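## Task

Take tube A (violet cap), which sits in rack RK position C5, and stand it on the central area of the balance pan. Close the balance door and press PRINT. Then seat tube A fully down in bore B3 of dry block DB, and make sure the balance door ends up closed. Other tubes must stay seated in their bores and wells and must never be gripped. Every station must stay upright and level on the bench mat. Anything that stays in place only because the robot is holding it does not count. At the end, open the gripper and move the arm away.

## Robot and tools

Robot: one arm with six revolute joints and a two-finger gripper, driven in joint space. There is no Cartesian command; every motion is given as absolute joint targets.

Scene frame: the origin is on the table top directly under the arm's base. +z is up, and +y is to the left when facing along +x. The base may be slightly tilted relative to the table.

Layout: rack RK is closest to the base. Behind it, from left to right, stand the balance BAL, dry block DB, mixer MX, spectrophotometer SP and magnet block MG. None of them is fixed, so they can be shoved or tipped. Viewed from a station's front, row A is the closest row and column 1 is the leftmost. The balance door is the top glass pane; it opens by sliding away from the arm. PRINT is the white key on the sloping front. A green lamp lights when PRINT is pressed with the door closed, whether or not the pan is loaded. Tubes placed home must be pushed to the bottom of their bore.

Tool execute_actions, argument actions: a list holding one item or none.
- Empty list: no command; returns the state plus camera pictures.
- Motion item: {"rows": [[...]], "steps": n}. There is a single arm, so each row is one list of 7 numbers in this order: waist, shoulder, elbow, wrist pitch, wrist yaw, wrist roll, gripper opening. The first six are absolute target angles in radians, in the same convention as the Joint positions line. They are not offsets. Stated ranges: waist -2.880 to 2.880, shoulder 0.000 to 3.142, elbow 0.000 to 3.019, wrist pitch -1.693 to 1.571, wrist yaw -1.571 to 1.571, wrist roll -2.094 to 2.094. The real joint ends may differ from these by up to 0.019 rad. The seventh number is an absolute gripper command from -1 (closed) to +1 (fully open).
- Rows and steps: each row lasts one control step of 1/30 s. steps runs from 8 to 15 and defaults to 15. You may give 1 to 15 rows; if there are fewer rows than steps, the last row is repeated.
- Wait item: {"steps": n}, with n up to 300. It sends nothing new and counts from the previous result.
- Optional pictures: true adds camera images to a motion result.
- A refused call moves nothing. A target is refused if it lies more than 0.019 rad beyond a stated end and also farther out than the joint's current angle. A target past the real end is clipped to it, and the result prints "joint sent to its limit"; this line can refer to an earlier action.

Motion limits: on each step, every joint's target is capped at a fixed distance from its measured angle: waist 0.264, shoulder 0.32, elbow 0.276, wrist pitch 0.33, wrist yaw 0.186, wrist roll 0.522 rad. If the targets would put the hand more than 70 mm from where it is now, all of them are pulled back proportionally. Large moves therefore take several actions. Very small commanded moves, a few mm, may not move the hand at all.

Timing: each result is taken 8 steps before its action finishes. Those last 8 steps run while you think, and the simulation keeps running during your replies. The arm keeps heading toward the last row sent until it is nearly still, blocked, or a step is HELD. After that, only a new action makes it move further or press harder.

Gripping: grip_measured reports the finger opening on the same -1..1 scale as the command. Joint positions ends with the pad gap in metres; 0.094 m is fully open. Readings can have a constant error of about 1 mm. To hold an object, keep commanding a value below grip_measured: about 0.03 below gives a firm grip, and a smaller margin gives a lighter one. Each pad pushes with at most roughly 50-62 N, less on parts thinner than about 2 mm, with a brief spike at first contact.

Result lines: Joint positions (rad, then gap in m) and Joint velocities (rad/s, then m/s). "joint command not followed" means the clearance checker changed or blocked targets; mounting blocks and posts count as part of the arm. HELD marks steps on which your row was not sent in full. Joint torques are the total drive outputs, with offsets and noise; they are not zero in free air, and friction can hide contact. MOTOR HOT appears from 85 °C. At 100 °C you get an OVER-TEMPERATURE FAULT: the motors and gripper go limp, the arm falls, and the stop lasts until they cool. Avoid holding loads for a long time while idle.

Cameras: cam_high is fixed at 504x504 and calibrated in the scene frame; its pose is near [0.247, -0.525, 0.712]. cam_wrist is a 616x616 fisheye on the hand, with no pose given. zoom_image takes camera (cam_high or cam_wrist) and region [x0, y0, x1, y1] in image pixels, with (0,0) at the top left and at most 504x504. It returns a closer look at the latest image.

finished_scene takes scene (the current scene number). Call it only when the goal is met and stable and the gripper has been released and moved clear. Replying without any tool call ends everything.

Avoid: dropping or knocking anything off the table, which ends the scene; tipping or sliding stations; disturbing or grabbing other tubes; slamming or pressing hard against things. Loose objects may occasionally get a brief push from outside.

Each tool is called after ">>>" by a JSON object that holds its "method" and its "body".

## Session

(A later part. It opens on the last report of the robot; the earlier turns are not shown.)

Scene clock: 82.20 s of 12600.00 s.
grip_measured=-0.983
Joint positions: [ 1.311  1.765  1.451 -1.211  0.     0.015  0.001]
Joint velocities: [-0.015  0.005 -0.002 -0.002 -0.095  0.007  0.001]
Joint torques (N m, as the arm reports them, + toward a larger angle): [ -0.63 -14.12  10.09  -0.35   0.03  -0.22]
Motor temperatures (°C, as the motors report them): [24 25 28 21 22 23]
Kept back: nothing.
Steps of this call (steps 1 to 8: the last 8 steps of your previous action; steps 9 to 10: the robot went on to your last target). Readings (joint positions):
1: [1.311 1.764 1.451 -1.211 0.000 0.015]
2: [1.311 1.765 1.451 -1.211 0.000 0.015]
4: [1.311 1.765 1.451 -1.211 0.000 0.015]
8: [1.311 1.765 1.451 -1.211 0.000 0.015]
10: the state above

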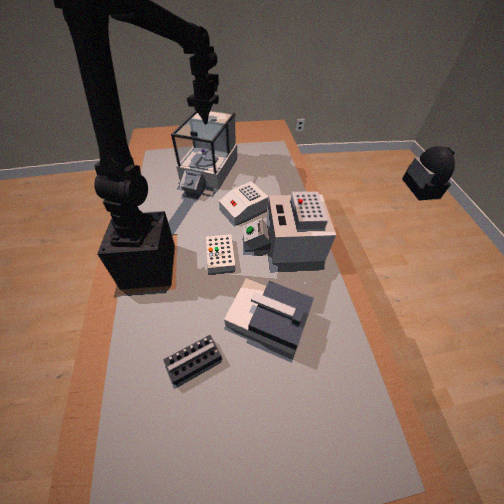

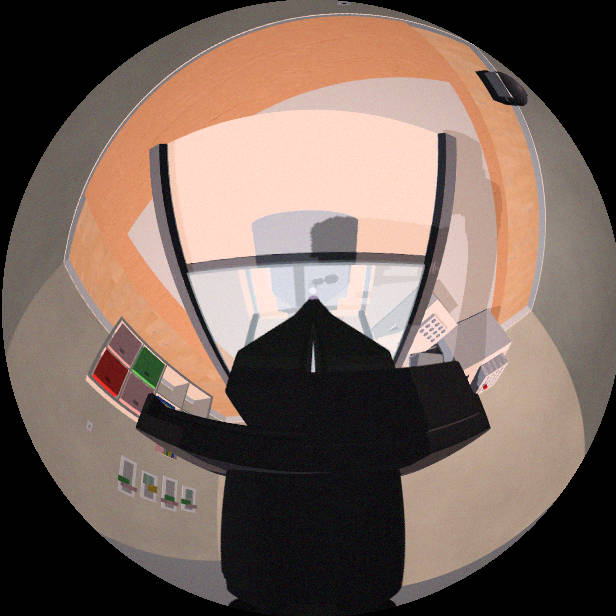

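>>> {"method": "execute_actions", "body": {"actions": [{"rows":[[1.3,1.72,1.47,-1.25,0,0,-1],[1.3,1.68,1.44,-1.25,0,0,-1],[1.3,1.64,1.39,-1.25,0,0,-1],[1.3,1.6,1.34,-1.25,0,0,-1],[1.3,1.56,1.3,-1.25,0,0,-1],[1.3,1.52,1.25,-1.25,0,0,-1],[1.3,1.48,1.2,-1.25,0,0,-1],[1.3,1.46,1.17,-1.25,0,0,-1]],"steps":15}]}}

>>> {"method": "execute_actions", "body": {"actions": [{"rows":[[1.3,1.47,1.15,-1.23,0,0,-1],[1.3,1.48,1.14,-1.21,0,0,-1],[1.3,1.49,1.13,-1.2,0,0,-1],[1.3,1.5,1.125,-1.18,0,0,-1]],"steps":15}]}}

>>> {"method": "execute_actions", "body": {"actions": [{"steps":12}], "pictures": true}}

Scene clock: 82.90 s of 12600.00 s.
grip_measured=-0.983
Joint positions: [ 1.311  1.604  1.275 -1.23   0.     0.015  0.001]
Joint velocities: [ 0.005 -1.421 -1.385 -0.095  0.007  0.007 -0.001]
Joint torques (N m, as the arm reports them, + toward a larger angle): [ -0.51 -16.19   7.83  -0.71   0.03  -0.21]
Motor temperatures (°C, as the motors report them): [24 25 28 21 22 23]
Steps of this call (steps 1 to 14: the robot went on to your last target; steps 15 to 21: the first 7 steps of this action). Readings (joint positions):
15: [1.311 1.763 1.451 -1.215 0.000 0.015]
16: [1.311 1.758 1.447 -1.222 0.000 0.015]
18: [1.311 1.723 1.406 -1.225 0.000 0.015]
21: the state above

Scene clock: 83.40 s of 12600.00 s.
grip_measured=-0.983
Joint positions: [ 1.311  1.493  1.122 -1.195  0.     0.015  0.001]
Joint velocities: [-0.005  0.288 -0.149  0.085 -0.007 -0.007 -0.   ]
Joint torques (N m, as the arm reports them, + toward a larger angle): [ -0.51 -12.11   8.03   0.17   0.03  -0.22]
Motor temperatures (°C, as the motors report them): [24 25 28 21 22 23]
Steps of this call (steps 1 to 8: the last 8 steps of your previous action; steps 9 to 15: the first 7 steps of this action). Readings (joint positions):
9: [1.311 1.440 1.154 -1.254 0.000 0.015]
10: [1.311 1.446 1.151 -1.245 0.000 0.015]
12: [1.311 1.462 1.140 -1.219 0.000 0.015]
15: the state above

Scene clock: 83.80 s of 12600.00 s.
grip_measured=-0.983
Joint positions: [ 1.311  1.506  1.115 -1.19   0.     0.015  0.001]
Joint velocities: [ 0.005  0.005  0.012  0.007 -0.037 -0.007  0.001]
Joint torques (N m, as the arm reports them, + toward a larger angle): [ -0.54 -11.78   7.92   0.19   0.03  -0.22]
Motor temperatures (°C, as the motors report them): [24 25 28 21 22 23]
Kept back: nothing.
Steps of this call (steps 1 to 8: the last 8 steps of your previous action; steps 9 to 12: the robot went on to your last target). Readings (joint positions):
1: [1.311 1.501 1.118 -1.193 0.000 0.015]
2: [1.311 1.507 1.115 -1.193 0.000 0.015]
4: [1.311 1.506 1.115 -1.191 0.000 0.015]
8: [1.311 1.506 1.115 -1.190 0.000 0.015]
12: the state above

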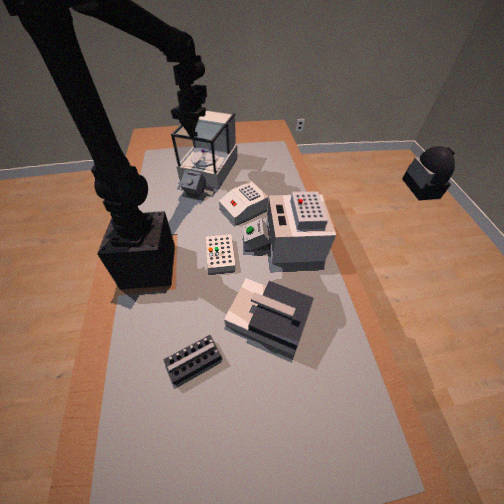

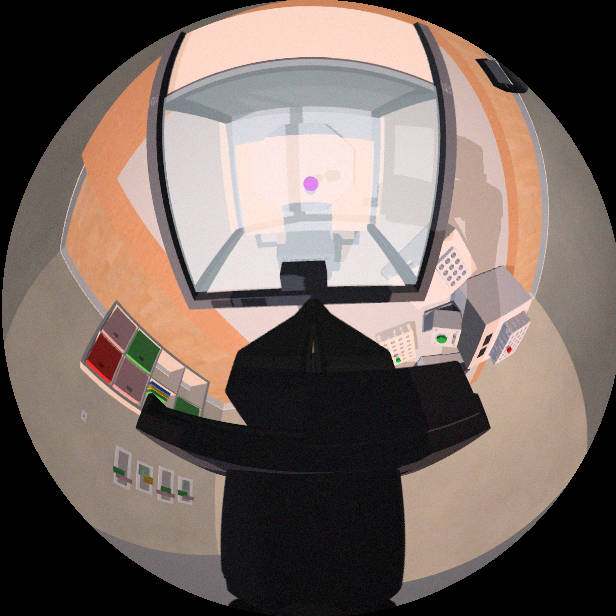

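>>> {"method": "execute_actions", "body": {"actions": [{"rows":[[1.3,1.51,1.15,-1.18,0,0,-1],[1.3,1.52,1.158,-1.18,0,0,-1],[1.3,1.53,1.166,-1.18,0,0,-1],[1.3,1.54,1.174,-1.18,0,0,-1],[1.3,1.55,1.182,-1.18,0,0,-1],[1.3,1.56,1.19,-1.18,0,0,-1],[1.3,1.57,1.199,-1.18,0,0,-1],[1.3,1.58,1.208,-1.18,0,0,-1],[1.3,1.59,1.218,-1.18,0,0,-1],[1.3,1.6,1.228,-1.18,0,0,-1],[1.3,1.61,1.24,-1.18,0,0,-1]],"steps":15}]}}

>>> {"method": "execute_actions", "body": {"actions": [{"steps":10}], "pictures": true}}

Scene clock: 84.40 s of 12600.00 s.
grip_measured=-0.983
Joint positions: [ 1.311  1.528  1.137 -1.19   0.     0.015  0.001]
Joint velocities: [ 0.005  0.269  0.266 -0.017 -0.007 -0.022 -0.001]
Joint torques (N m, as the arm reports them, + toward a larger angle): [-0.49 -9.48 10.42  0.2   0.03 -0.22]
Motor temperatures (°C, as the motors report them): [24 25 28 21 22 23]
Steps of this call (steps 1 to 11: the robot went on to your last target; steps 12 to 18: the first 7 steps of this action). Readings (joint positions):
12: [1.311 1.506 1.115 -1.190 0.000 0.015]
13: [1.311 1.507 1.115 -1.190 0.000 0.015]
15: [1.311 1.510 1.117 -1.190 0.000 0.015]
18: the state above

Scene clock: 84.73 s of 12600.00 s.
grip_measured=-0.983
Joint positions: [ 1.311  1.596  1.206 -1.191  0.     0.015  0.001]
Joint velocities: [-0.005  0.063 -0.017 -0.012  0.007  0.051 -0.   ]
Joint torques (N m, as the arm reports them, + toward a larger angle): [ -0.63 -11.69   9.63   0.19   0.02  -0.21]
Motor temperatures (°C, as the motors report them): [24 25 28 21 22 23]
Kept back: nothing.
Steps of this call (steps 1 to 8: the last 8 steps of your previous action; steps 9 to 10: the robot went on to your last target). Readings (joint positions):
1: [1.311 1.537 1.147 -1.192 0.000 0.015]
2: [1.311 1.545 1.157 -1.193 0.000 0.015]
4: [1.311 1.565 1.177 -1.193 0.000 0.015]
8: [1.311 1.593 1.205 -1.191 0.000 0.015]
10: the state above

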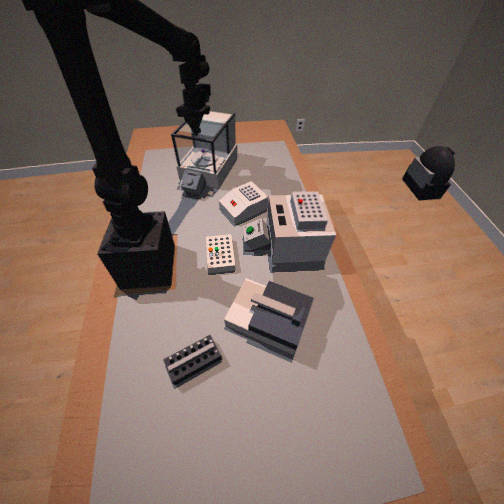

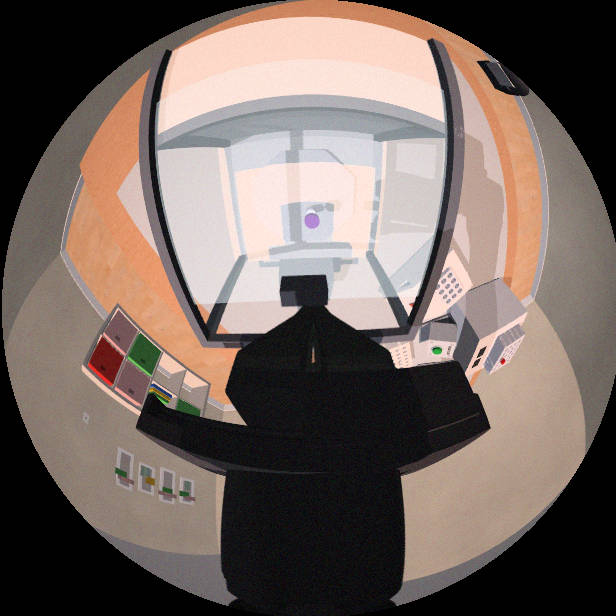

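Pushing.

>>> {"method": "execute_actions", "body": {"actions": [{"rows":[[1.3,1.625,1.25,-1.18,0,0,-1],[1.3,1.637,1.263,-1.18,0,0,-1],[1.3,1.649,1.277,-1.18,0,0,-1],[1.3,1.661,1.291,-1.18,0,0,-1],[1.3,1.673,1.305,-1.19,0,0,-1],[1.3,1.685,1.319,-1.19,0,0,-1],[1.3,1.697,1.333,-1.19,0,0,-1],[1.3,1.709,1.348,-1.19,0,0,-1],[1.3,1.721,1.365,-1.2,0,0,-1],[1.3,1.733,1.383,-1.2,0,0,-1],[1.3,1.745,1.401,-1.2,0,0,-1],[1.3,1.757,1.419,-1.2,0,0,-1],[1.3,1.769,1.437,-1.21,0,0,-1],[1.3,1.781,1.455,-1.21,0,0,-1],[1.3,1.793,1.473,-1.21,0,0,-1]],"steps":15}]}}

>>> {"method": "execute_actions", "body": {"actions": [{"steps":16}], "pictures": true}}

Scene clock: 85.40 s of 12600.00 s.
grip_measured=-0.983
Joint positions: [ 1.311  1.643  1.269 -1.194  0.     0.015  0.001]
Joint velocities: [-0.024  0.376  0.486  0.002 -0.037  0.007  0.001]
Joint torques (N m, as the arm reports them, + toward a larger angle): [ -0.53 -10.8    9.69  -0.01   0.03  -0.21]
Motor temperatures (°C, as the motors report them): [24 25 28 21 22 23]
Steps of this call (steps 1 to 13: the robot went on to your last target; steps 14 to 20: the first 7 steps of this action). Readings (joint positions):
14: [1.311 1.597 1.206 -1.191 0.000 0.015]
15: [1.311 1.599 1.209 -1.191 0.000 0.015]
17: [1.311 1.610 1.223 -1.191 0.000 0.015]
20: the state above

Scene clock: 85.93 s of 12600.00 s.
grip_measured=-0.983
Joint positions: [ 1.311  1.799  1.42  -1.207  0.     0.015  0.001]
Joint velocities: [ 0.005 -0.024  0.002 -0.007 -0.037 -0.007 -0.001]
Joint torques (N m, as the arm reports them, + toward a larger angle): [ -0.61 -15.67  10.97  -0.24   0.03  -0.21]
Motor temperatures (°C, as the motors report them): [24 25 28 21 22 23]
Kept back: nothing.
Steps of this call (steps 1 to 8: the last 8 steps of your previous action; steps 9 to 16: the robot went on to your last target). Readings (joint positions):
1: [1.311 1.656 1.286 -1.194 0.000 0.015]
2: [1.311 1.670 1.302 -1.195 0.000 0.015]
4: [1.311 1.701 1.330 -1.197 0.000 0.015]
8: [1.311 1.766 1.387 -1.206 0.000 0.015]
16: the state above

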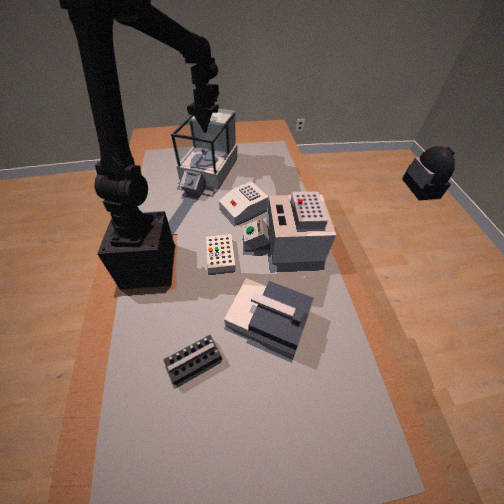

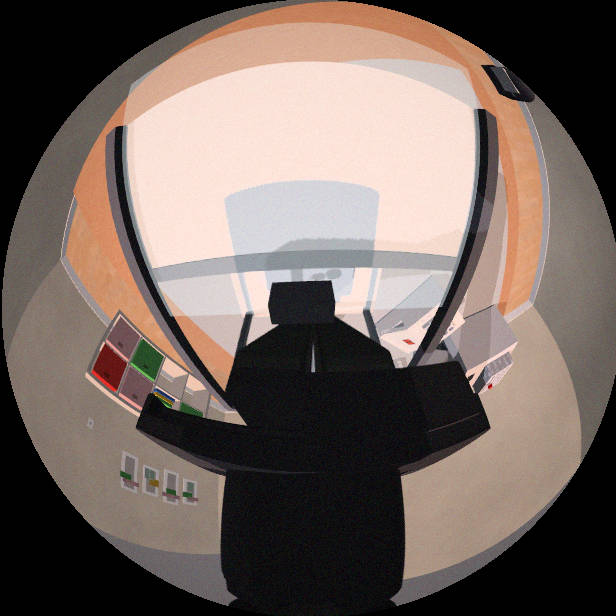

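Rise a bit (completing travel), then back off.

>>> {"method": "execute_actions", "body": {"actions": [{"rows":[[1.3,1.79,1.49,-1.22,0,0,-1],[1.3,1.79,1.5,-1.22,0,0,-1],[1.3,1.79,1.5,-1.22,0,0,-1],[1.3,1.79,1.5,-1.22,0,0,-1],[1.3,1.79,1.5,-1.22,0,0,-1],[1.3,1.79,1.5,-1.22,0,0,-1],[1.3,1.79,1.5,-1.22,0,0,-1],[1.3,1.76,1.49,-1.25,0,0,-1],[1.3,1.73,1.48,-1.28,0,0,-1],[1.3,1.7,1.47,-1.31,0,0,-1],[1.3,1.67,1.47,-1.34,0,0,-1],[1.29,1.64,1.47,-1.36,0,0,-1]],"steps":15}]}}

>>> {"method": "execute_actions", "body": {"actions": [{"rows":[[1.29,1.64,1.47,-1.36,0,0.2,-0.8],[1.29,1.64,1.47,-1.36,0,0.4,-0.6],[1.29,1.64,1.47,-1.36,0,0.65,-0.45]],"steps":10}]}}

>>> {"method": "execute_actions", "body": {"actions": [{"rows":[[1.29,1.65,1.45,-1.33,0,0.65,-0.45],[1.29,1.66,1.43,-1.3,0,0.65,-0.45],[1.29,1.67,1.41,-1.27,0,0.65,-0.45],[1.29,1.68,1.39,-1.24,0,0.65,-0.45],[1.29,1.69,1.37,-1.21,0,0.65,-0.45],[1.29,1.7,1.35,-1.18,0,0.65,-0.45],[1.29,1.71,1.33,-1.155,0,0.65,-0.45],[1.29,1.72,1.31,-1.13,0,0.65,-0.45],[1.29,1.73,1.29,-1.1,0,0.65,-0.45],[1.29,1.745,1.26,-1.055,0,0.65,-0.45]],"steps":15}]}}

>>> {"method": "execute_actions", "body": {"actions": [{"steps":16}], "pictures": true}}

Scene clock: 87.07 s of 12600.00 s.
grip_measured=-0.983
Joint positions: [ 1.311  1.799  1.442 -1.224  0.     0.014  0.001]
Joint velocities: [-0.005 -0.015  0.007 -0.022 -0.007  0.007 -0.   ]
Joint torques (N m, as the arm reports them, + toward a larger angle): [ -0.57 -16.27  11.47   0.06   0.02  -0.2 ]
Motor temperatures (°C, as the motors report them): [24 25 28 21 22 23]
Steps of this call (steps 1 to 15: the robot went on to your last target; steps 16 to 27: nothing new was sent; steps 28 to 34: the first 7 steps of this action). Readings (joint positions):
28: [1.311 1.799 1.422 -1.209 0.000 0.015]
29: [1.311 1.799 1.425 -1.212 0.000 0.015]
31: [1.311 1.799 1.434 -1.217 0.000 0.015]
34: the state above

Scene clock: 87.40 s of 12600.00 s.
grip_measured=-0.699
Joint positions: [ 1.309  1.654  1.442 -1.347  0.     0.099  0.014]
Joint velocities: [-0.015 -0.552 -0.022 -0.081 -0.022  1.927  0.198]
Joint torques (N m, as the arm reports them, + toward a larger angle): [ -1.25 -12.39   9.67  -0.43   0.04   0.11]
Motor temperatures (°C, as the motors report them): [24 25 28 21 22 23]
Steps of this call (steps 1 to 8: the last 8 steps of your previous action; steps 9 to 10: the first 2 steps of this action). Readings (joint positions):
9: [1.309 1.674 1.442 -1.345 0.000 0.040]
10: the state above

Scene clock: 87.90 s of 12600.00 s.
grip_measured=-0.453
Joint positions: [ 1.306  1.664  1.371 -1.215  0.     0.615  0.026]
Joint velocities: [-0.015  0.308 -0.569  0.808  0.007  0.11  -0.   ]
Joint torques (N m, as the arm reports them, + toward a larger angle): [ -0.89 -11.89   7.07  -0.11   0.07   0.15]
Motor temperatures (°C, as the motors report them): [24 25 28 21 22 23]
Steps of this call (steps 1 to 8: the last 8 steps of your previous action; steps 9 to 15: the first 7 steps of this action). Readings (joint positions):
9: [1.306 1.633 1.442 -1.351 0.000 0.561]
10: [1.306 1.637 1.440 -1.342 0.000 0.575]
12: [1.306 1.644 1.422 -1.299 0.000 0.597]
15: the state above

Scene clock: 88.43 s of 12600.00 s.
grip_measured=-0.452
Joint positions: [ 1.306  1.767  1.235 -1.066  0.     0.634  0.026]
Joint velocities: [ 0.005 -0.024 -0.002  0.017 -0.022 -0.007 -0.002]
Joint torques (N m, as the arm reports them, + toward a larger angle): [ -0.96 -15.82   8.24   0.15   0.08   0.16]
Motor temperatures (°C, as the motors report them): [24 25 28 21 22 23]
Kept back: nothing.
Steps of this call (steps 1 to 8: the last 8 steps of your previous action; steps 9 to 16: the robot went on to your last target). Readings (joint positions):
1: [1.306 1.675 1.350 -1.189 0.000 0.619]
2: [1.306 1.688 1.329 -1.162 0.000 0.622]
4: [1.306 1.717 1.283 -1.103 0.000 0.627]
8: [1.306 1.771 1.239 -1.074 0.000 0.631]
16: the state above

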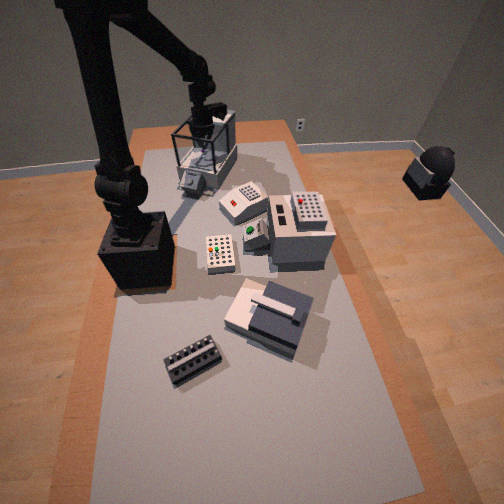

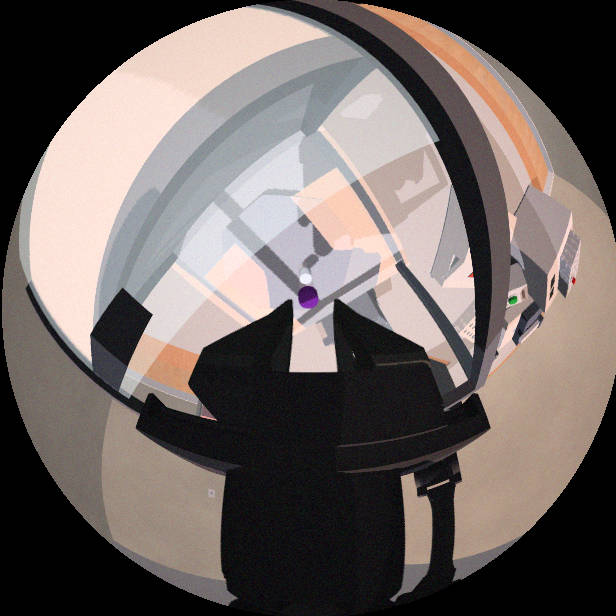

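>>> {"method": "execute_actions", "body": {"actions": [{"rows":[[1.29,1.76,1.235,-1.04,0,0.65,-0.45],[1.29,1.76,1.225,-1.02,0,0.65,-0.45],[1.29,1.76,1.215,-1.0,0,0.65,-0.45],[1.29,1.76,1.208,-0.98,0,0.65,-0.45],[1.29,1.76,1.2,-0.965,0,0.65,-0.45]],"steps":12}]}}

>>> {"method": "execute_actions", "body": {"actions": [{"steps":14}], "pictures": true}}

Scene clock: 88.83 s of 12600.00 s.
grip_measured=-0.452
Joint positions: [ 1.306  1.766  1.221 -1.023  0.     0.634  0.026]
Joint velocities: [-0.015 -0.015 -0.208  0.501  0.051 -0.051 -0.   ]
Joint torques (N m, as the arm reports them, + toward a larger angle): [ -0.95 -14.97   6.35   0.02   0.08   0.16]
Motor temperatures (°C, as the motors report them): [24 25 28 21 22 23]
Steps of this call (steps 1 to 8: the robot went on to your last target; steps 9 to 12: the first 4 steps of this action). Readings (joint positions):
9: [1.306 1.766 1.235 -1.063 0.000 0.634]
10: [1.306 1.766 1.232 -1.054 0.000 0.634]
12: the state above

Scene clock: 89.30 s of 12600.00 s.
grip_measured=-0.452
Joint positions: [ 1.306  1.766  1.192 -0.976  0.     0.634  0.026]
Joint velocities: [-0.005 -0.005 -0.017 -0.012 -0.037  0.007  0.   ]
Joint torques (N m, as the arm reports them, + toward a larger angle): [ -0.96 -14.42   6.91   0.28   0.08   0.16]
Motor temperatures (°C, as the motors report them): [24 25 28 21 22 23]
Kept back: nothing.
Steps of this call (steps 1 to 8: the last 8 steps of your previous action; steps 9 to 14: the robot went on to your last target). Readings (joint positions):
1: [1.306 1.766 1.213 -1.006 0.000 0.634]
2: [1.306 1.766 1.206 -0.993 0.000 0.634]
4: [1.306 1.766 1.196 -0.982 0.000 0.634]
8: [1.306 1.766 1.192 -0.978 0.000 0.634]
14: the state above

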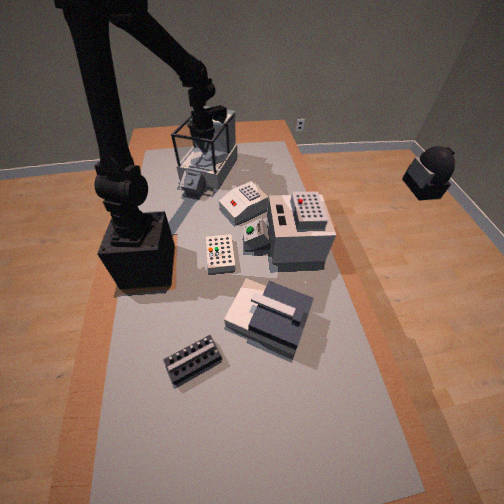

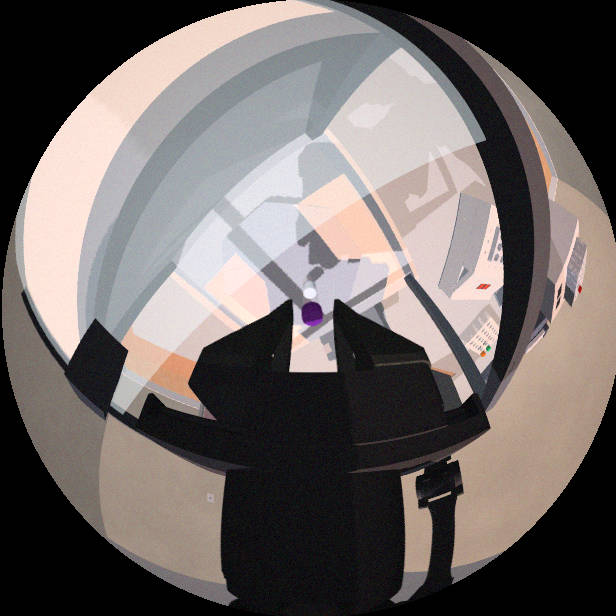

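>>> {"method": "execute_actions", "body": {"actions": [{"rows":[[1.29,1.76,1.2,-0.965,0,0.65,-0.55],[1.29,1.76,1.2,-0.965,0,0.65,-0.62],[1.29,1.76,1.2,-0.965,0,0.65,-0.68],[1.29,1.76,1.2,-0.965,0,0.65,-0.72],[1.29,1.76,1.2,-0.965,0,0.65,-0.75],[1.29,1.76,1.2,-0.965,0,0.65,-0.78],[1.29,1.76,1.2,-0.965,0,0.65,-0.805]],"steps":12}]}}

>>> {"method": "execute_actions", "body": {"actions": [{"rows":[[1.29,1.76,1.23,-0.98,0,0.65,-0.805],[1.29,1.76,1.25,-1.0,0,0.65,-0.805],[1.29,1.75,1.27,-1.03,0,0.65,-0.805],[1.29,1.74,1.29,-1.06,0,0.65,-0.805],[1.29,1.73,1.31,-1.09,0,0.65,-0.805],[1.29,1.72,1.33,-1.12,0,0.65,-0.805],[1.29,1.71,1.35,-1.15,0,0.65,-0.805],[1.29,1.7,1.37,-1.18,0,0.65,-0.805],[1.29,1.69,1.39,-1.21,0,0.65,-0.805],[1.29,1.68,1.41,-1.24,0,0.65,-0.805],[1.29,1.67,1.43,-1.27,0,0.65,-0.805],[1.29,1.66,1.45,-1.3,0,0.65,-0.805],[1.29,1.65,1.47,-1.33,0,0.65,-0.805],[1.29,1.63,1.49,-1.37,0,0.65,-0.805],[1.29,1.61,1.51,-1.41,0,0.65,-0.805]],"steps":15}]}}

>>> {"method": "execute_actions", "body": {"actions": [{"steps":14}]}}

>>> {"method": "execute_actions", "body": {"actions": [{"rows":[[1.25,1.6,1.5,-1.41,0,0.6,-0.805],[1.2,1.6,1.5,-1.41,0,0.55,-0.805],[1.15,1.6,1.5,-1.41,0,0.5,-0.805],[1.1,1.6,1.5,-1.41,0,0.45,-0.805],[1.05,1.6,1.5,-1.41,0,0.4,-0.805],[1.0,1.6,1.5,-1.41,0,0.35,-0.805],[0.95,1.6,1.5,-1.41,0,0.3,-0.805],[0.9,1.6,1.5,-1.41,0,0.25,-0.805],[0.85,1.6,1.5,-1.41,0,0.2,-0.805],[0.8,1.6,1.5,-1.41,0,0.1,-0.805],[0.76,1.6,1.5,-1.41,0,0,-0.805]],"steps":15}]}}

>>> {"method": "execute_actions", "body": {"actions": [{"rows":[[0.76,1.6,1.44,-1.37,0,0,-0.805],[0.76,1.6,1.38,-1.32,0,0,-0.805],[0.76,1.6,1.32,-1.26,0,0,-0.805],[0.76,1.6,1.26,-1.2,0,0,-0.805],[0.76,1.6,1.2,-1.14,0,0,-0.805],[0.76,1.6,1.14,-1.08,0,0,-0.805],[0.76,1.6,1.08,-1.02,0,0,-0.805],[0.76,1.6,1.02,-0.96,0,0,-0.805],[0.76,1.6,0.96,-0.9,0,0,-0.805],[0.76,1.6,0.9,-0.84,0,0,-0.805]],"steps":15}]}}

>>> {"method": "execute_actions", "body": {"actions": [{"steps":18}], "pictures": true}}

Scene clock: 90.90 s of 12600.00 s.
grip_measured=-0.697
Joint positions: [ 1.306  1.766  1.192 -0.976  0.     0.635  0.014]
Joint velocities: [-0.005 -0.015 -0.002 -0.007  0.037 -0.081 -0.043]
Joint torques (N m, as the arm reports them, + toward a larger angle): [ -0.97 -14.53   6.92   0.24   0.07   0.16]
Motor temperatures (°C, as the motors report them): [24 25 28 21 22 23]
Steps of this call (steps 1 to 30: the robot went on to your last target; steps 31 to 44: nothing new was sent; steps 45 to 48: the first 4 steps of this action). Readings (joint positions):
45: [1.306 1.766 1.192 -0.976 0.000 0.635]
46: [1.306 1.766 1.192 -0.976 0.000 0.635]
48: the state above

Scene clock: 91.40 s of 12600.00 s.
grip_measured=-0.783
Joint positions: [ 1.306  1.764  1.254 -1.088  0.     0.635  0.01 ]
Joint velocities: [-0.015 -0.063  0.549 -0.818  0.066  0.007 -0.001]
Joint torques (N m, as the arm reports them, + toward a larger angle): [ -0.99 -18.32  11.2   -0.26   0.07   0.16]
Motor temperatures (°C, as the motors report them): [24 25 28 21 22 23]
Steps of this call (steps 1 to 8: the last 8 steps of your previous action; steps 9 to 15: the first 7 steps of this action). Readings (joint positions):
9: [1.306 1.766 1.192 -0.976 0.000 0.635]
10: [1.306 1.766 1.193 -0.979 0.000 0.635]
12: [1.306 1.766 1.206 -1.009 0.000 0.635]
15: the state above

Scene clock: 91.87 s of 12600.00 s.
grip_measured=-0.783
Joint positions: [ 1.306  1.605  1.474 -1.396  0.     0.635  0.01 ]
Joint velocities: [-0.015 -0.249  0.129 -0.046  0.037 -0.022 -0.001]
Joint torques (N m, as the arm reports them, + toward a larger angle): [ -0.97 -12.     9.93  -0.38   0.08   0.15]
Motor temperatures (°C, as the motors report them): [24 25 28 21 22 23]
Kept back: nothing.
Steps of this call (steps 1 to 8: the last 8 steps of your previous action; steps 9 to 14: the robot went on to your last target). Readings (joint positions):
1: [1.306 1.760 1.274 -1.115 0.000 0.635]
2: [1.306 1.755 1.293 -1.141 0.000 0.635]
4: [1.306 1.737 1.331 -1.193 0.000 0.635]
8: [1.306 1.688 1.407 -1.308 0.000 0.635]
14: the state above

Scene clock: 92.10 s of 12600.00 s.
grip_measured=-0.783
Joint positions: [ 1.154  1.596  1.476 -1.4   -0.004  0.513  0.01 ]
Joint velocities: [-1.177  0.015 -0.002  0.017 -0.037 -0.711 -0.   ]
Joint torques (N m, as the arm reports them, + toward a larger angle): [ -2.3  -13.55   8.95  -0.3    0.19  -0.19]
Motor temperatures (°C, as the motors report them): [24 25 28 21 22 23]
Steps of this call (steps 1 to 7: the first 7 steps of this action). Readings (joint positions):
1: [1.304 1.598 1.476 -1.397 -0.000 0.631]
2: [1.296 1.593 1.476 -1.398 -0.002 0.620]
4: [1.258 1.593 1.476 -1.400 -0.004 0.581]
7: the state above

Scene clock: 92.60 s of 12600.00 s.
grip_measured=-0.783
Joint positions: [ 0.725  1.582  1.212 -1.152  0.004  0.059  0.01 ]
Joint velocities: [ 0.19   0.063 -1.702  1.521  0.022 -0.227  0.001]
Joint torques (N m, as the arm reports them, + toward a larger angle): [  1.09 -11.52   7.33  -0.37  -0.04  -0.19]
Motor temperatures (°C, as the motors report them): [24 25 28 21 22 23]
Steps of this call (steps 1 to 8: the last 8 steps of your previous action; steps 9 to 15: the first 7 steps of this action). Readings (joint positions):
9: [0.759 1.601 1.471 -1.395 0.003 0.159]
10: [0.733 1.598 1.455 -1.376 0.005 0.131]
12: [0.712 1.585 1.378 -1.295 0.006 0.091]
15: the state above

Scene clock: 93.20 s of 12600.00 s.
grip_measured=-0.783
Joint positions: [ 0.75   1.615  0.865 -0.849  0.002  0.017  0.01 ]
Joint velocities: [-0.005  0.005  0.002 -0.007 -0.066 -0.037 -0.001]
Joint torques (N m, as the arm reports them, + toward a larger angle): [  0.59 -12.09   8.09   0.18   0.01  -0.21]
Motor temperatures (°C, as the motors report them): [24 25 28 21 22 23]
Kept back: nothing.
Steps of this call (steps 1 to 8: the last 8 steps of your previous action; steps 9 to 18: the robot went on to your last target). Readings (joint positions):
1: [0.731 1.585 1.151 -1.099 0.004 0.052]
2: [0.737 1.588 1.088 -1.042 0.003 0.046]
4: [0.746 1.598 0.962 -0.929 0.002 0.036]
8: [0.750 1.631 0.855 -0.879 0.002 0.024]
18: the state above

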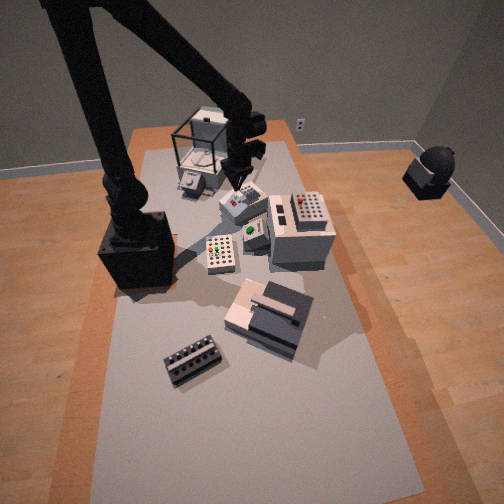

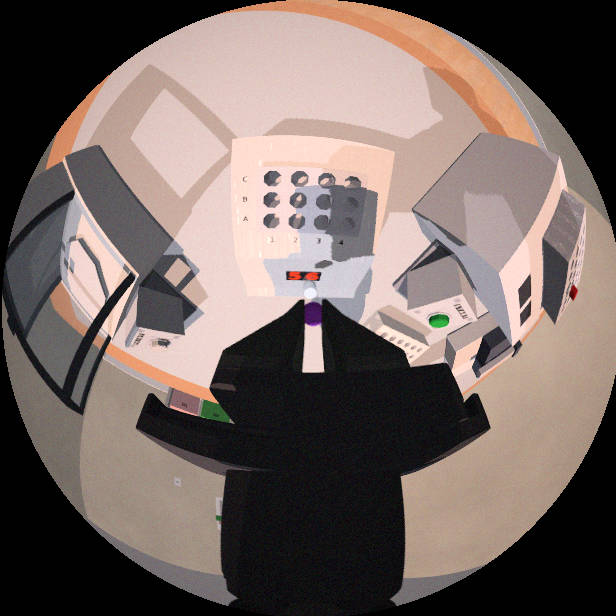

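>>> {"method": "execute_actions", "body": {"actions": [{"rows":[[0.75,1.63,0.95,-0.84,0,0,-0.805],[0.74,1.65,0.98,-0.84,0,0,-0.805],[0.73,1.67,1.0,-0.84,0,0,-0.805],[0.72,1.69,1.025,-0.84,0,0,-0.805],[0.72,1.71,1.05,-0.84,0,0,-0.805],[0.72,1.73,1.07,-0.84,0,0,-0.805],[0.72,1.75,1.09,-0.84,0,0,-0.805],[0.72,1.77,1.1,-0.84,0,0,-0.805]],"steps":15}]}}

>>> {"method": "execute_actions", "body": {"actions": [{"steps":16}], "pictures": true}}

Scene clock: 93.93 s of 12600.00 s.
grip_measured=-0.783
Joint positions: [ 0.742  1.704  1.011 -0.849  0.001  0.016  0.01 ]
Joint velocities: [-0.083  0.611  0.877  0.012 -0.051 -0.037 -0.   ]
Joint torques (N m, as the arm reports them, + toward a larger angle): [ -1.38 -11.72   7.89   0.2    0.    -0.21]
Motor temperatures (°C, as the motors report them): [24 25 28 21 22 23]
Steps of this call (steps 1 to 15: the robot went on to your last target; steps 16 to 22: the first 7 steps of this action). Readings (joint positions):
16: [0.750 1.616 0.869 -0.849 0.002 0.016]
17: [0.750 1.621 0.878 -0.849 0.002 0.016]
19: [0.749 1.645 0.919 -0.849 0.001 0.016]
22: the state above

Scene clock: 94.47 s of 12600.00 s.
grip_measured=-0.783
Joint positions: [ 0.735  1.767  1.086 -0.84   0.001  0.015  0.01 ]
Joint velocities: [-0.005  0.005 -0.002 -0.007  0.037  0.007 -0.   ]
Joint torques (N m, as the arm reports them, + toward a larger angle): [ -1.38 -12.9    7.14   0.01   0.02  -0.21]
Motor temperatures (°C, as the motors report them): [24 25 28 21 22 23]
Kept back: nothing.
Steps of this call (steps 1 to 8: the last 8 steps of your previous action; steps 9 to 16: the robot went on to your last target). Readings (joint positions):
1: [0.740 1.725 1.039 -0.847 0.001 0.016]
2: [0.738 1.743 1.062 -0.844 0.001 0.016]
4: [0.735 1.760 1.086 -0.842 0.001 0.015]
8: [0.735 1.767 1.086 -0.840 0.001 0.015]
16: the state above

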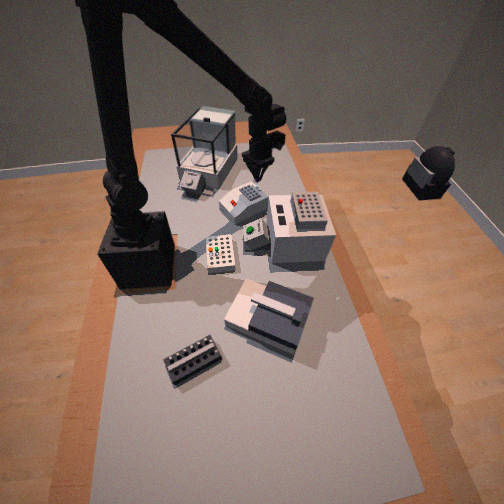

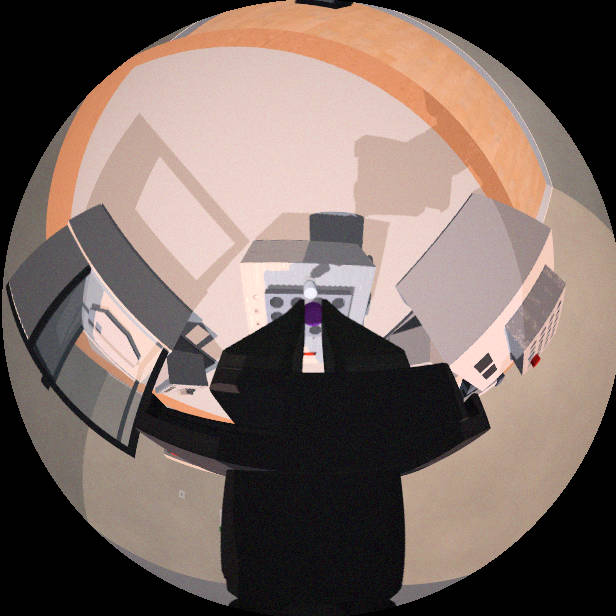

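>>> {"method": "execute_actions", "body": {"actions": [{"rows":[[0.72,1.75,1.07,-0.84,0,0,-0.805],[0.72,1.73,1.04,-0.84,0,0,-0.805],[0.72,1.71,1.01,-0.84,0,0,-0.805],[0.72,1.7,0.98,-0.83,0,0,-0.805]],"steps":15}]}}

>>> {"method": "execute_actions", "body": {"actions": [{"steps":12}], "pictures": true}}

>>> {"method": "zoom_image", "body": {"camera": "cam_wrist", "region": [220,200,400,340]}}

Scene clock: 95.03 s of 12600.00 s.
grip_measured=-0.788
Joint positions: [ 0.735  1.715  0.989 -0.827  0.001  0.015  0.01 ]
Joint velocities: [-0.005 -0.22  -0.32  -0.007 -0.037 -0.095 -0.001]
Joint torques (N m, as the arm reports them, + toward a larger angle): [ -1.01 -12.16   6.48  -0.21   0.03  -0.21]
Motor temperatures (°C, as the motors report them): [24 25 28 21 22 23]
Steps of this call (steps 1 to 10: the robot went on to your last target; steps 11 to 17: the first 7 steps of this action). Readings (joint positions):
11: [0.735 1.767 1.084 -0.840 0.001 0.015]
12: [0.735 1.765 1.078 -0.839 0.001 0.015]
14: [0.735 1.747 1.042 -0.832 0.001 0.015]
17: the state above

Scene clock: 95.43 s of 12600.00 s.
grip_measured=-0.789
Joint positions: [ 0.735  1.705  0.978 -0.827  0.001  0.016  0.01 ]
Joint velocities: [-0.015 -0.005 -0.007  0.012 -0.022 -0.022 -0.   ]
Joint torques (N m, as the arm reports them, + toward a larger angle): [ -1.26 -12.61   5.92  -0.23   0.02  -0.21]
Motor temperatures (°C, as the motors report them): [24 25 28 21 22 23]
Kept back: nothing.
Steps of this call (steps 1 to 8: the last 8 steps of your previous action; steps 9 to 12: the robot went on to your last target). Readings (joint positions):
1: [0.735 1.709 0.981 -0.827 0.001 0.015]
2: [0.735 1.706 0.978 -0.827 0.001 0.015]
4: [0.735 1.705 0.978 -0.827 0.001 0.015]
8: [0.735 1.705 0.978 -0.827 0.001 0.016]
12: the state above

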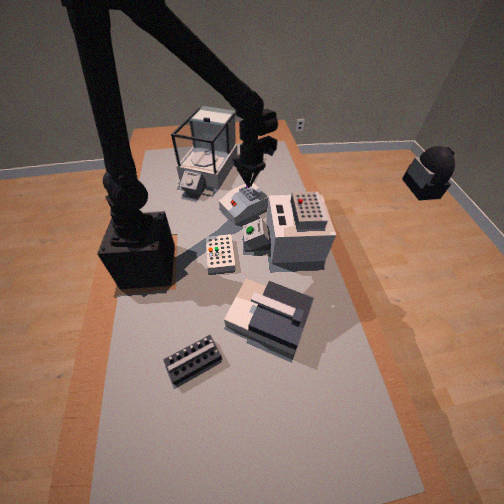

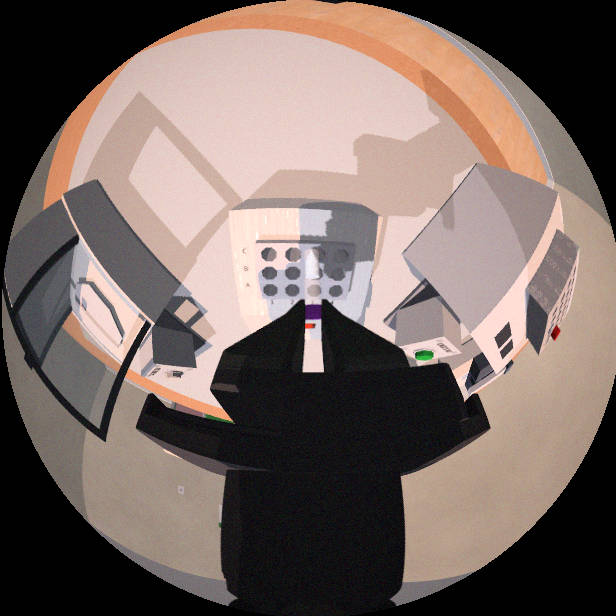

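Region (220, 200, 400, 340) of cam_wrist's 616x616 image, scaled by 2.800, with more detail than that image has.

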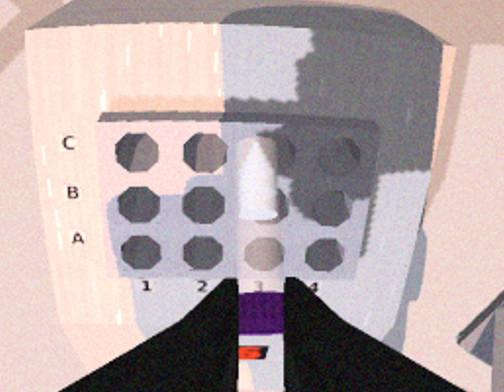

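>>> {"method": "execute_actions", "body": {"actions": [{"rows":[[0.712,1.68,0.97,-0.87,0,0,-0.81],[0.712,1.67,0.96,-0.92,0,0,-0.81],[0.712,1.67,0.96,-0.97,0,0,-0.81],[0.712,1.67,0.96,-1.02,0,0,-0.81],[0.712,1.7,1.0,-1.07,0,0,-0.81],[0.712,1.72,1.03,-1.12,0,0,-0.81],[0.712,1.74,1.06,-1.17,0,0,-0.81]],"steps":15}]}}

>>> {"method": "execute_actions", "body": {"actions": [{"steps":12}], "pictures": true}}

>>> {"method": "zoom_image", "body": {"camera": "cam_high", "region": [210,140,300,230]}}

Scene clock: 96.37 s of 12600.00 s.
grip_measured=-0.792
Joint positions: [ 0.728  1.7    0.982 -1.066  0.001  0.015  0.01 ]
Joint velocities: [-0.024  0.259  0.247 -1.551  0.022 -0.037 -0.001]
Joint torques (N m, as the arm reports them, + toward a larger angle): [-1.4  -9.67 10.07 -0.01  0.03 -0.22]
Motor temperatures (°C, as the motors report them): [24 25 28 21 22 23]
Steps of this call (steps 1 to 21: the robot went on to your last target; steps 22 to 28: the first 7 steps of this action). Readings (joint positions):
22: [0.734 1.704 0.978 -0.831 0.001 0.016]
23: [0.733 1.702 0.977 -0.847 0.001 0.015]
25: [0.731 1.693 0.974 -0.916 0.001 0.015]
28: the state above

Scene clock: 96.77 s of 12600.00 s.
grip_measured=-0.792
Joint positions: [ 0.728  1.743  1.022 -1.157  0.001  0.015  0.01 ]
Joint velocities: [ 0.005 -0.005 -0.002 -0.007 -0.066  0.022 -0.   ]
Joint torques (N m, as the arm reports them, + toward a larger angle): [ -1.36 -12.29   7.99  -1.09   0.03  -0.21]
Motor temperatures (°C, as the motors report them): [24 25 28 21 22 23]
Kept back: nothing.
Steps of this call (steps 1 to 8: the last 8 steps of your previous action; steps 9 to 12: the robot went on to your last target). Readings (joint positions):
1: [0.728 1.710 0.992 -1.109 0.001 0.015]
2: [0.728 1.720 1.000 -1.133 0.001 0.015]
4: [0.728 1.736 1.012 -1.151 0.001 0.015]
8: [0.728 1.743 1.020 -1.156 0.001 0.015]
12: the state above

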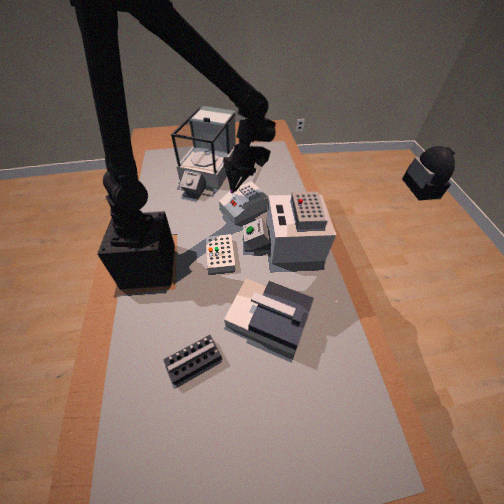

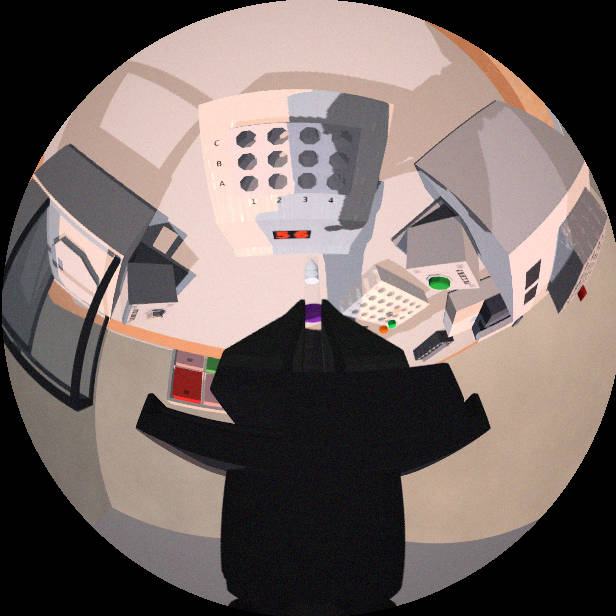

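Region (210, 140, 300, 230) of cam_high's 504x504 image, scaled by 5.600, with more detail than that image has.

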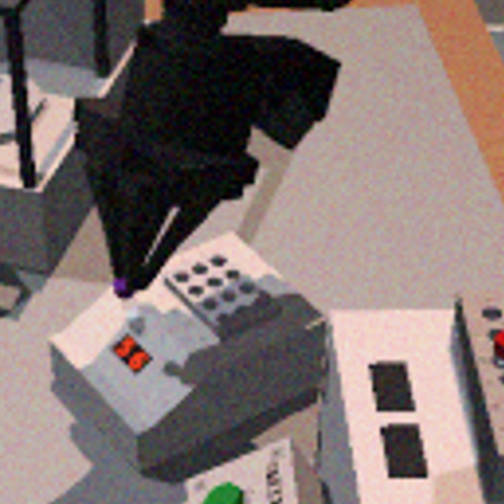

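>>> {"method": "execute_actions", "body": {"actions": [{"rows":[[0.712,1.74,1.09,-1.18,0,0,-0.82],[0.712,1.755,1.11,-1.19,0,0,-0.82],[0.712,1.77,1.13,-1.19,0,0,-0.82],[0.712,1.785,1.15,-1.2,0,0,-0.82],[0.712,1.8,1.17,-1.2,0,0,-0.82],[0.712,1.815,1.19,-1.21,0,0,-0.82],[0.712,1.83,1.21,-1.21,0,0,-0.82],[0.712,1.845,1.23,-1.22,0,0,-0.82],[0.712,1.86,1.25,-1.22,0,0,-0.82],[0.712,1.875,1.27,-1.23,0,0,-0.82]],"steps":15}]}}

>>> {"method": "execute_actions", "body": {"actions": [{"steps":14}], "pictures": true}}

>>> {"method": "zoom_image", "body": {"camera": "cam_high", "region": [210,140,300,230]}}

Scene clock: 97.47 s of 12600.00 s.
grip_measured=-0.795
Joint positions: [ 0.728  1.791  1.132 -1.195  0.001  0.015  0.01 ]
Joint velocities: [-0.005  0.415  0.745 -0.071  0.037 -0.022  0.   ]
Joint torques (N m, as the arm reports them, + toward a larger angle): [ -1.36 -11.87   8.07  -0.94   0.03  -0.21]
Motor temperatures (°C, as the motors report them): [24 25 28 21 22 23]
Steps of this call (steps 1 to 14: the robot went on to your last target; steps 15 to 21: the first 7 steps of this action). Readings (joint positions):
15: [0.728 1.743 1.024 -1.159 0.001 0.015]
16: [0.728 1.745 1.031 -1.167 0.001 0.015]
18: [0.728 1.755 1.061 -1.183 0.001 0.015]
21: the state above

Scene clock: 97.93 s of 12600.00 s.
grip_measured=-0.795
Joint positions: [ 0.728  1.878  1.243 -1.217  0.001  0.015  0.01 ]
Joint velocities: [-0.005 -0.015 -0.007  0.017 -0.037 -0.095 -0.001]
Joint torques (N m, as the arm reports them, + toward a larger angle): [ -1.44 -14.81   7.68  -1.01   0.03  -0.21]
Motor temperatures (°C, as the motors report them): [24 25 28 21 22 23]
Kept back: nothing.
Steps of this call (steps 1 to 8: the last 8 steps of your previous action; steps 9 to 14: the robot went on to your last target). Readings (joint positions):
1: [0.728 1.806 1.158 -1.198 0.001 0.015]
2: [0.728 1.822 1.182 -1.201 0.001 0.015]
4: [0.728 1.852 1.224 -1.207 0.001 0.015]
8: [0.728 1.877 1.243 -1.211 0.001 0.015]
14: the state above

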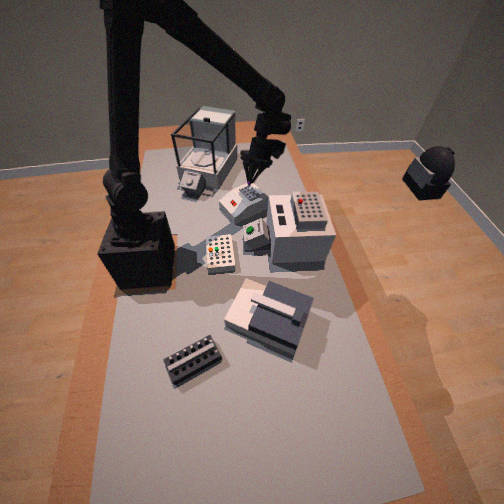

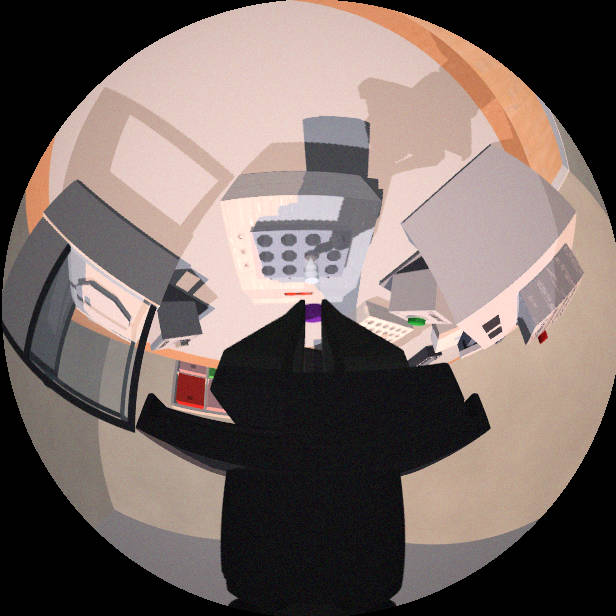

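Region (210, 140, 300, 230) of cam_high's 504x504 image, scaled by 5.600, with more detail than that image has.

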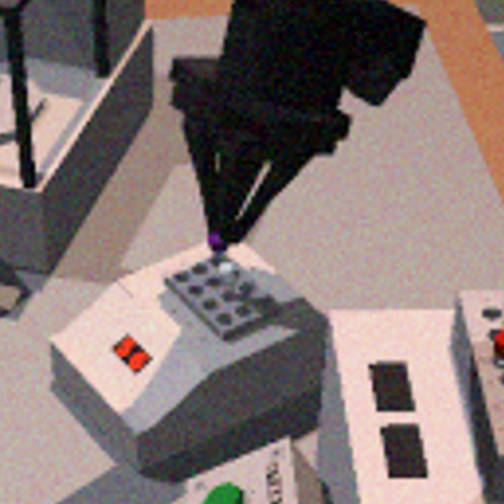

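>>> {"method": "execute_actions", "body": {"actions": [{"rows":[[0.712,1.885,1.245,-1.2,0,0,-0.82],[0.712,1.895,1.24,-1.18,0,0,-0.82],[0.712,1.9,1.232,-1.165,0,0,-0.82]],"steps":15}]}}

>>> {"method": "execute_actions", "body": {"actions": [{"steps":12}], "pictures": true}}

>>> {"method": "zoom_image", "body": {"camera": "cam_wrist", "region": [220,200,400,340]}}

Scene clock: 98.60 s of 12600.00 s.
grip_measured=-0.795
Joint positions: [ 0.728  1.885  1.234 -1.185  0.001  0.015  0.01 ]
Joint velocities: [-0.015 -0.005  0.002 -0.027  0.037 -0.022 -0.001]
Joint torques (N m, as the arm reports them, + toward a larger angle): [ -1.38 -13.21   5.51   0.13   0.03  -0.21]
Motor temperatures (°C, as the motors report them): [24 25 28 21 22 23]
Steps of this call (steps 1 to 13: the robot went on to your last target; steps 14 to 20: the first 7 steps of this action). Readings (joint positions):
14: [0.728 1.878 1.243 -1.216 0.001 0.015]
15: [0.728 1.879 1.242 -1.210 0.001 0.015]
17: [0.728 1.882 1.238 -1.189 0.001 0.015]
20: the state above

Scene clock: 99.00 s of 12600.00 s.
grip_measured=-0.795
Joint positions: [ 0.728  1.885  1.234 -1.185  0.001  0.015  0.01 ]
Joint velocities: [-0.005 -0.005  0.007 -0.007  0.022  0.081  0.   ]
Joint torques (N m, as the arm reports them, + toward a larger angle): [ -1.48 -13.09   5.48   0.15   0.03  -0.2 ]
Motor temperatures (°C, as the motors report them): [24 25 28 21 22 23]
Kept back: nothing.
Steps of this call (steps 1 to 8: the last 8 steps of your previous action; steps 9 to 12: the robot went on to your last target). Readings (joint positions):
1: [0.728 1.885 1.234 -1.185 0.001 0.015]
2: [0.728 1.885 1.234 -1.185 0.001 0.015]
4: [0.728 1.885 1.234 -1.185 0.001 0.015]
8: [0.728 1.885 1.234 -1.185 0.001 0.015]
12: the state above

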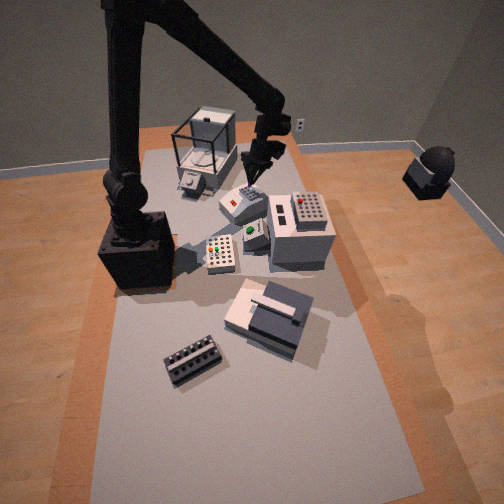

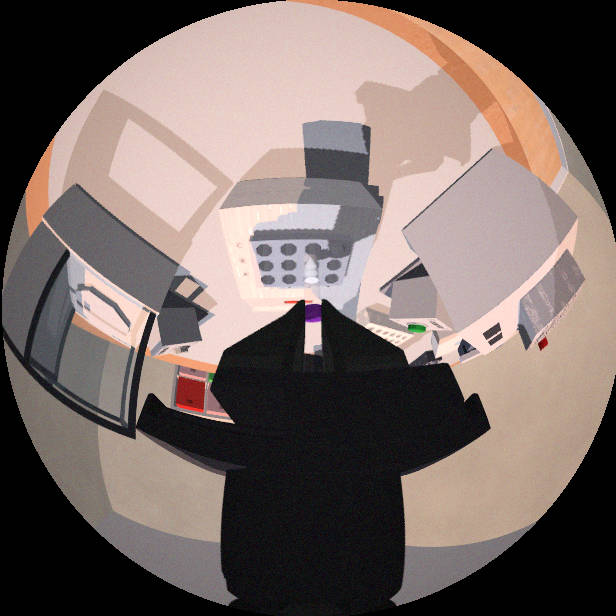

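Region (220, 200, 400, 340) of cam_wrist's 616x616 image, scaled by 2.800, with more detail than that image has.

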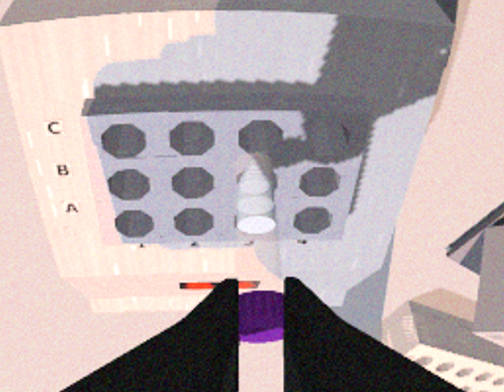

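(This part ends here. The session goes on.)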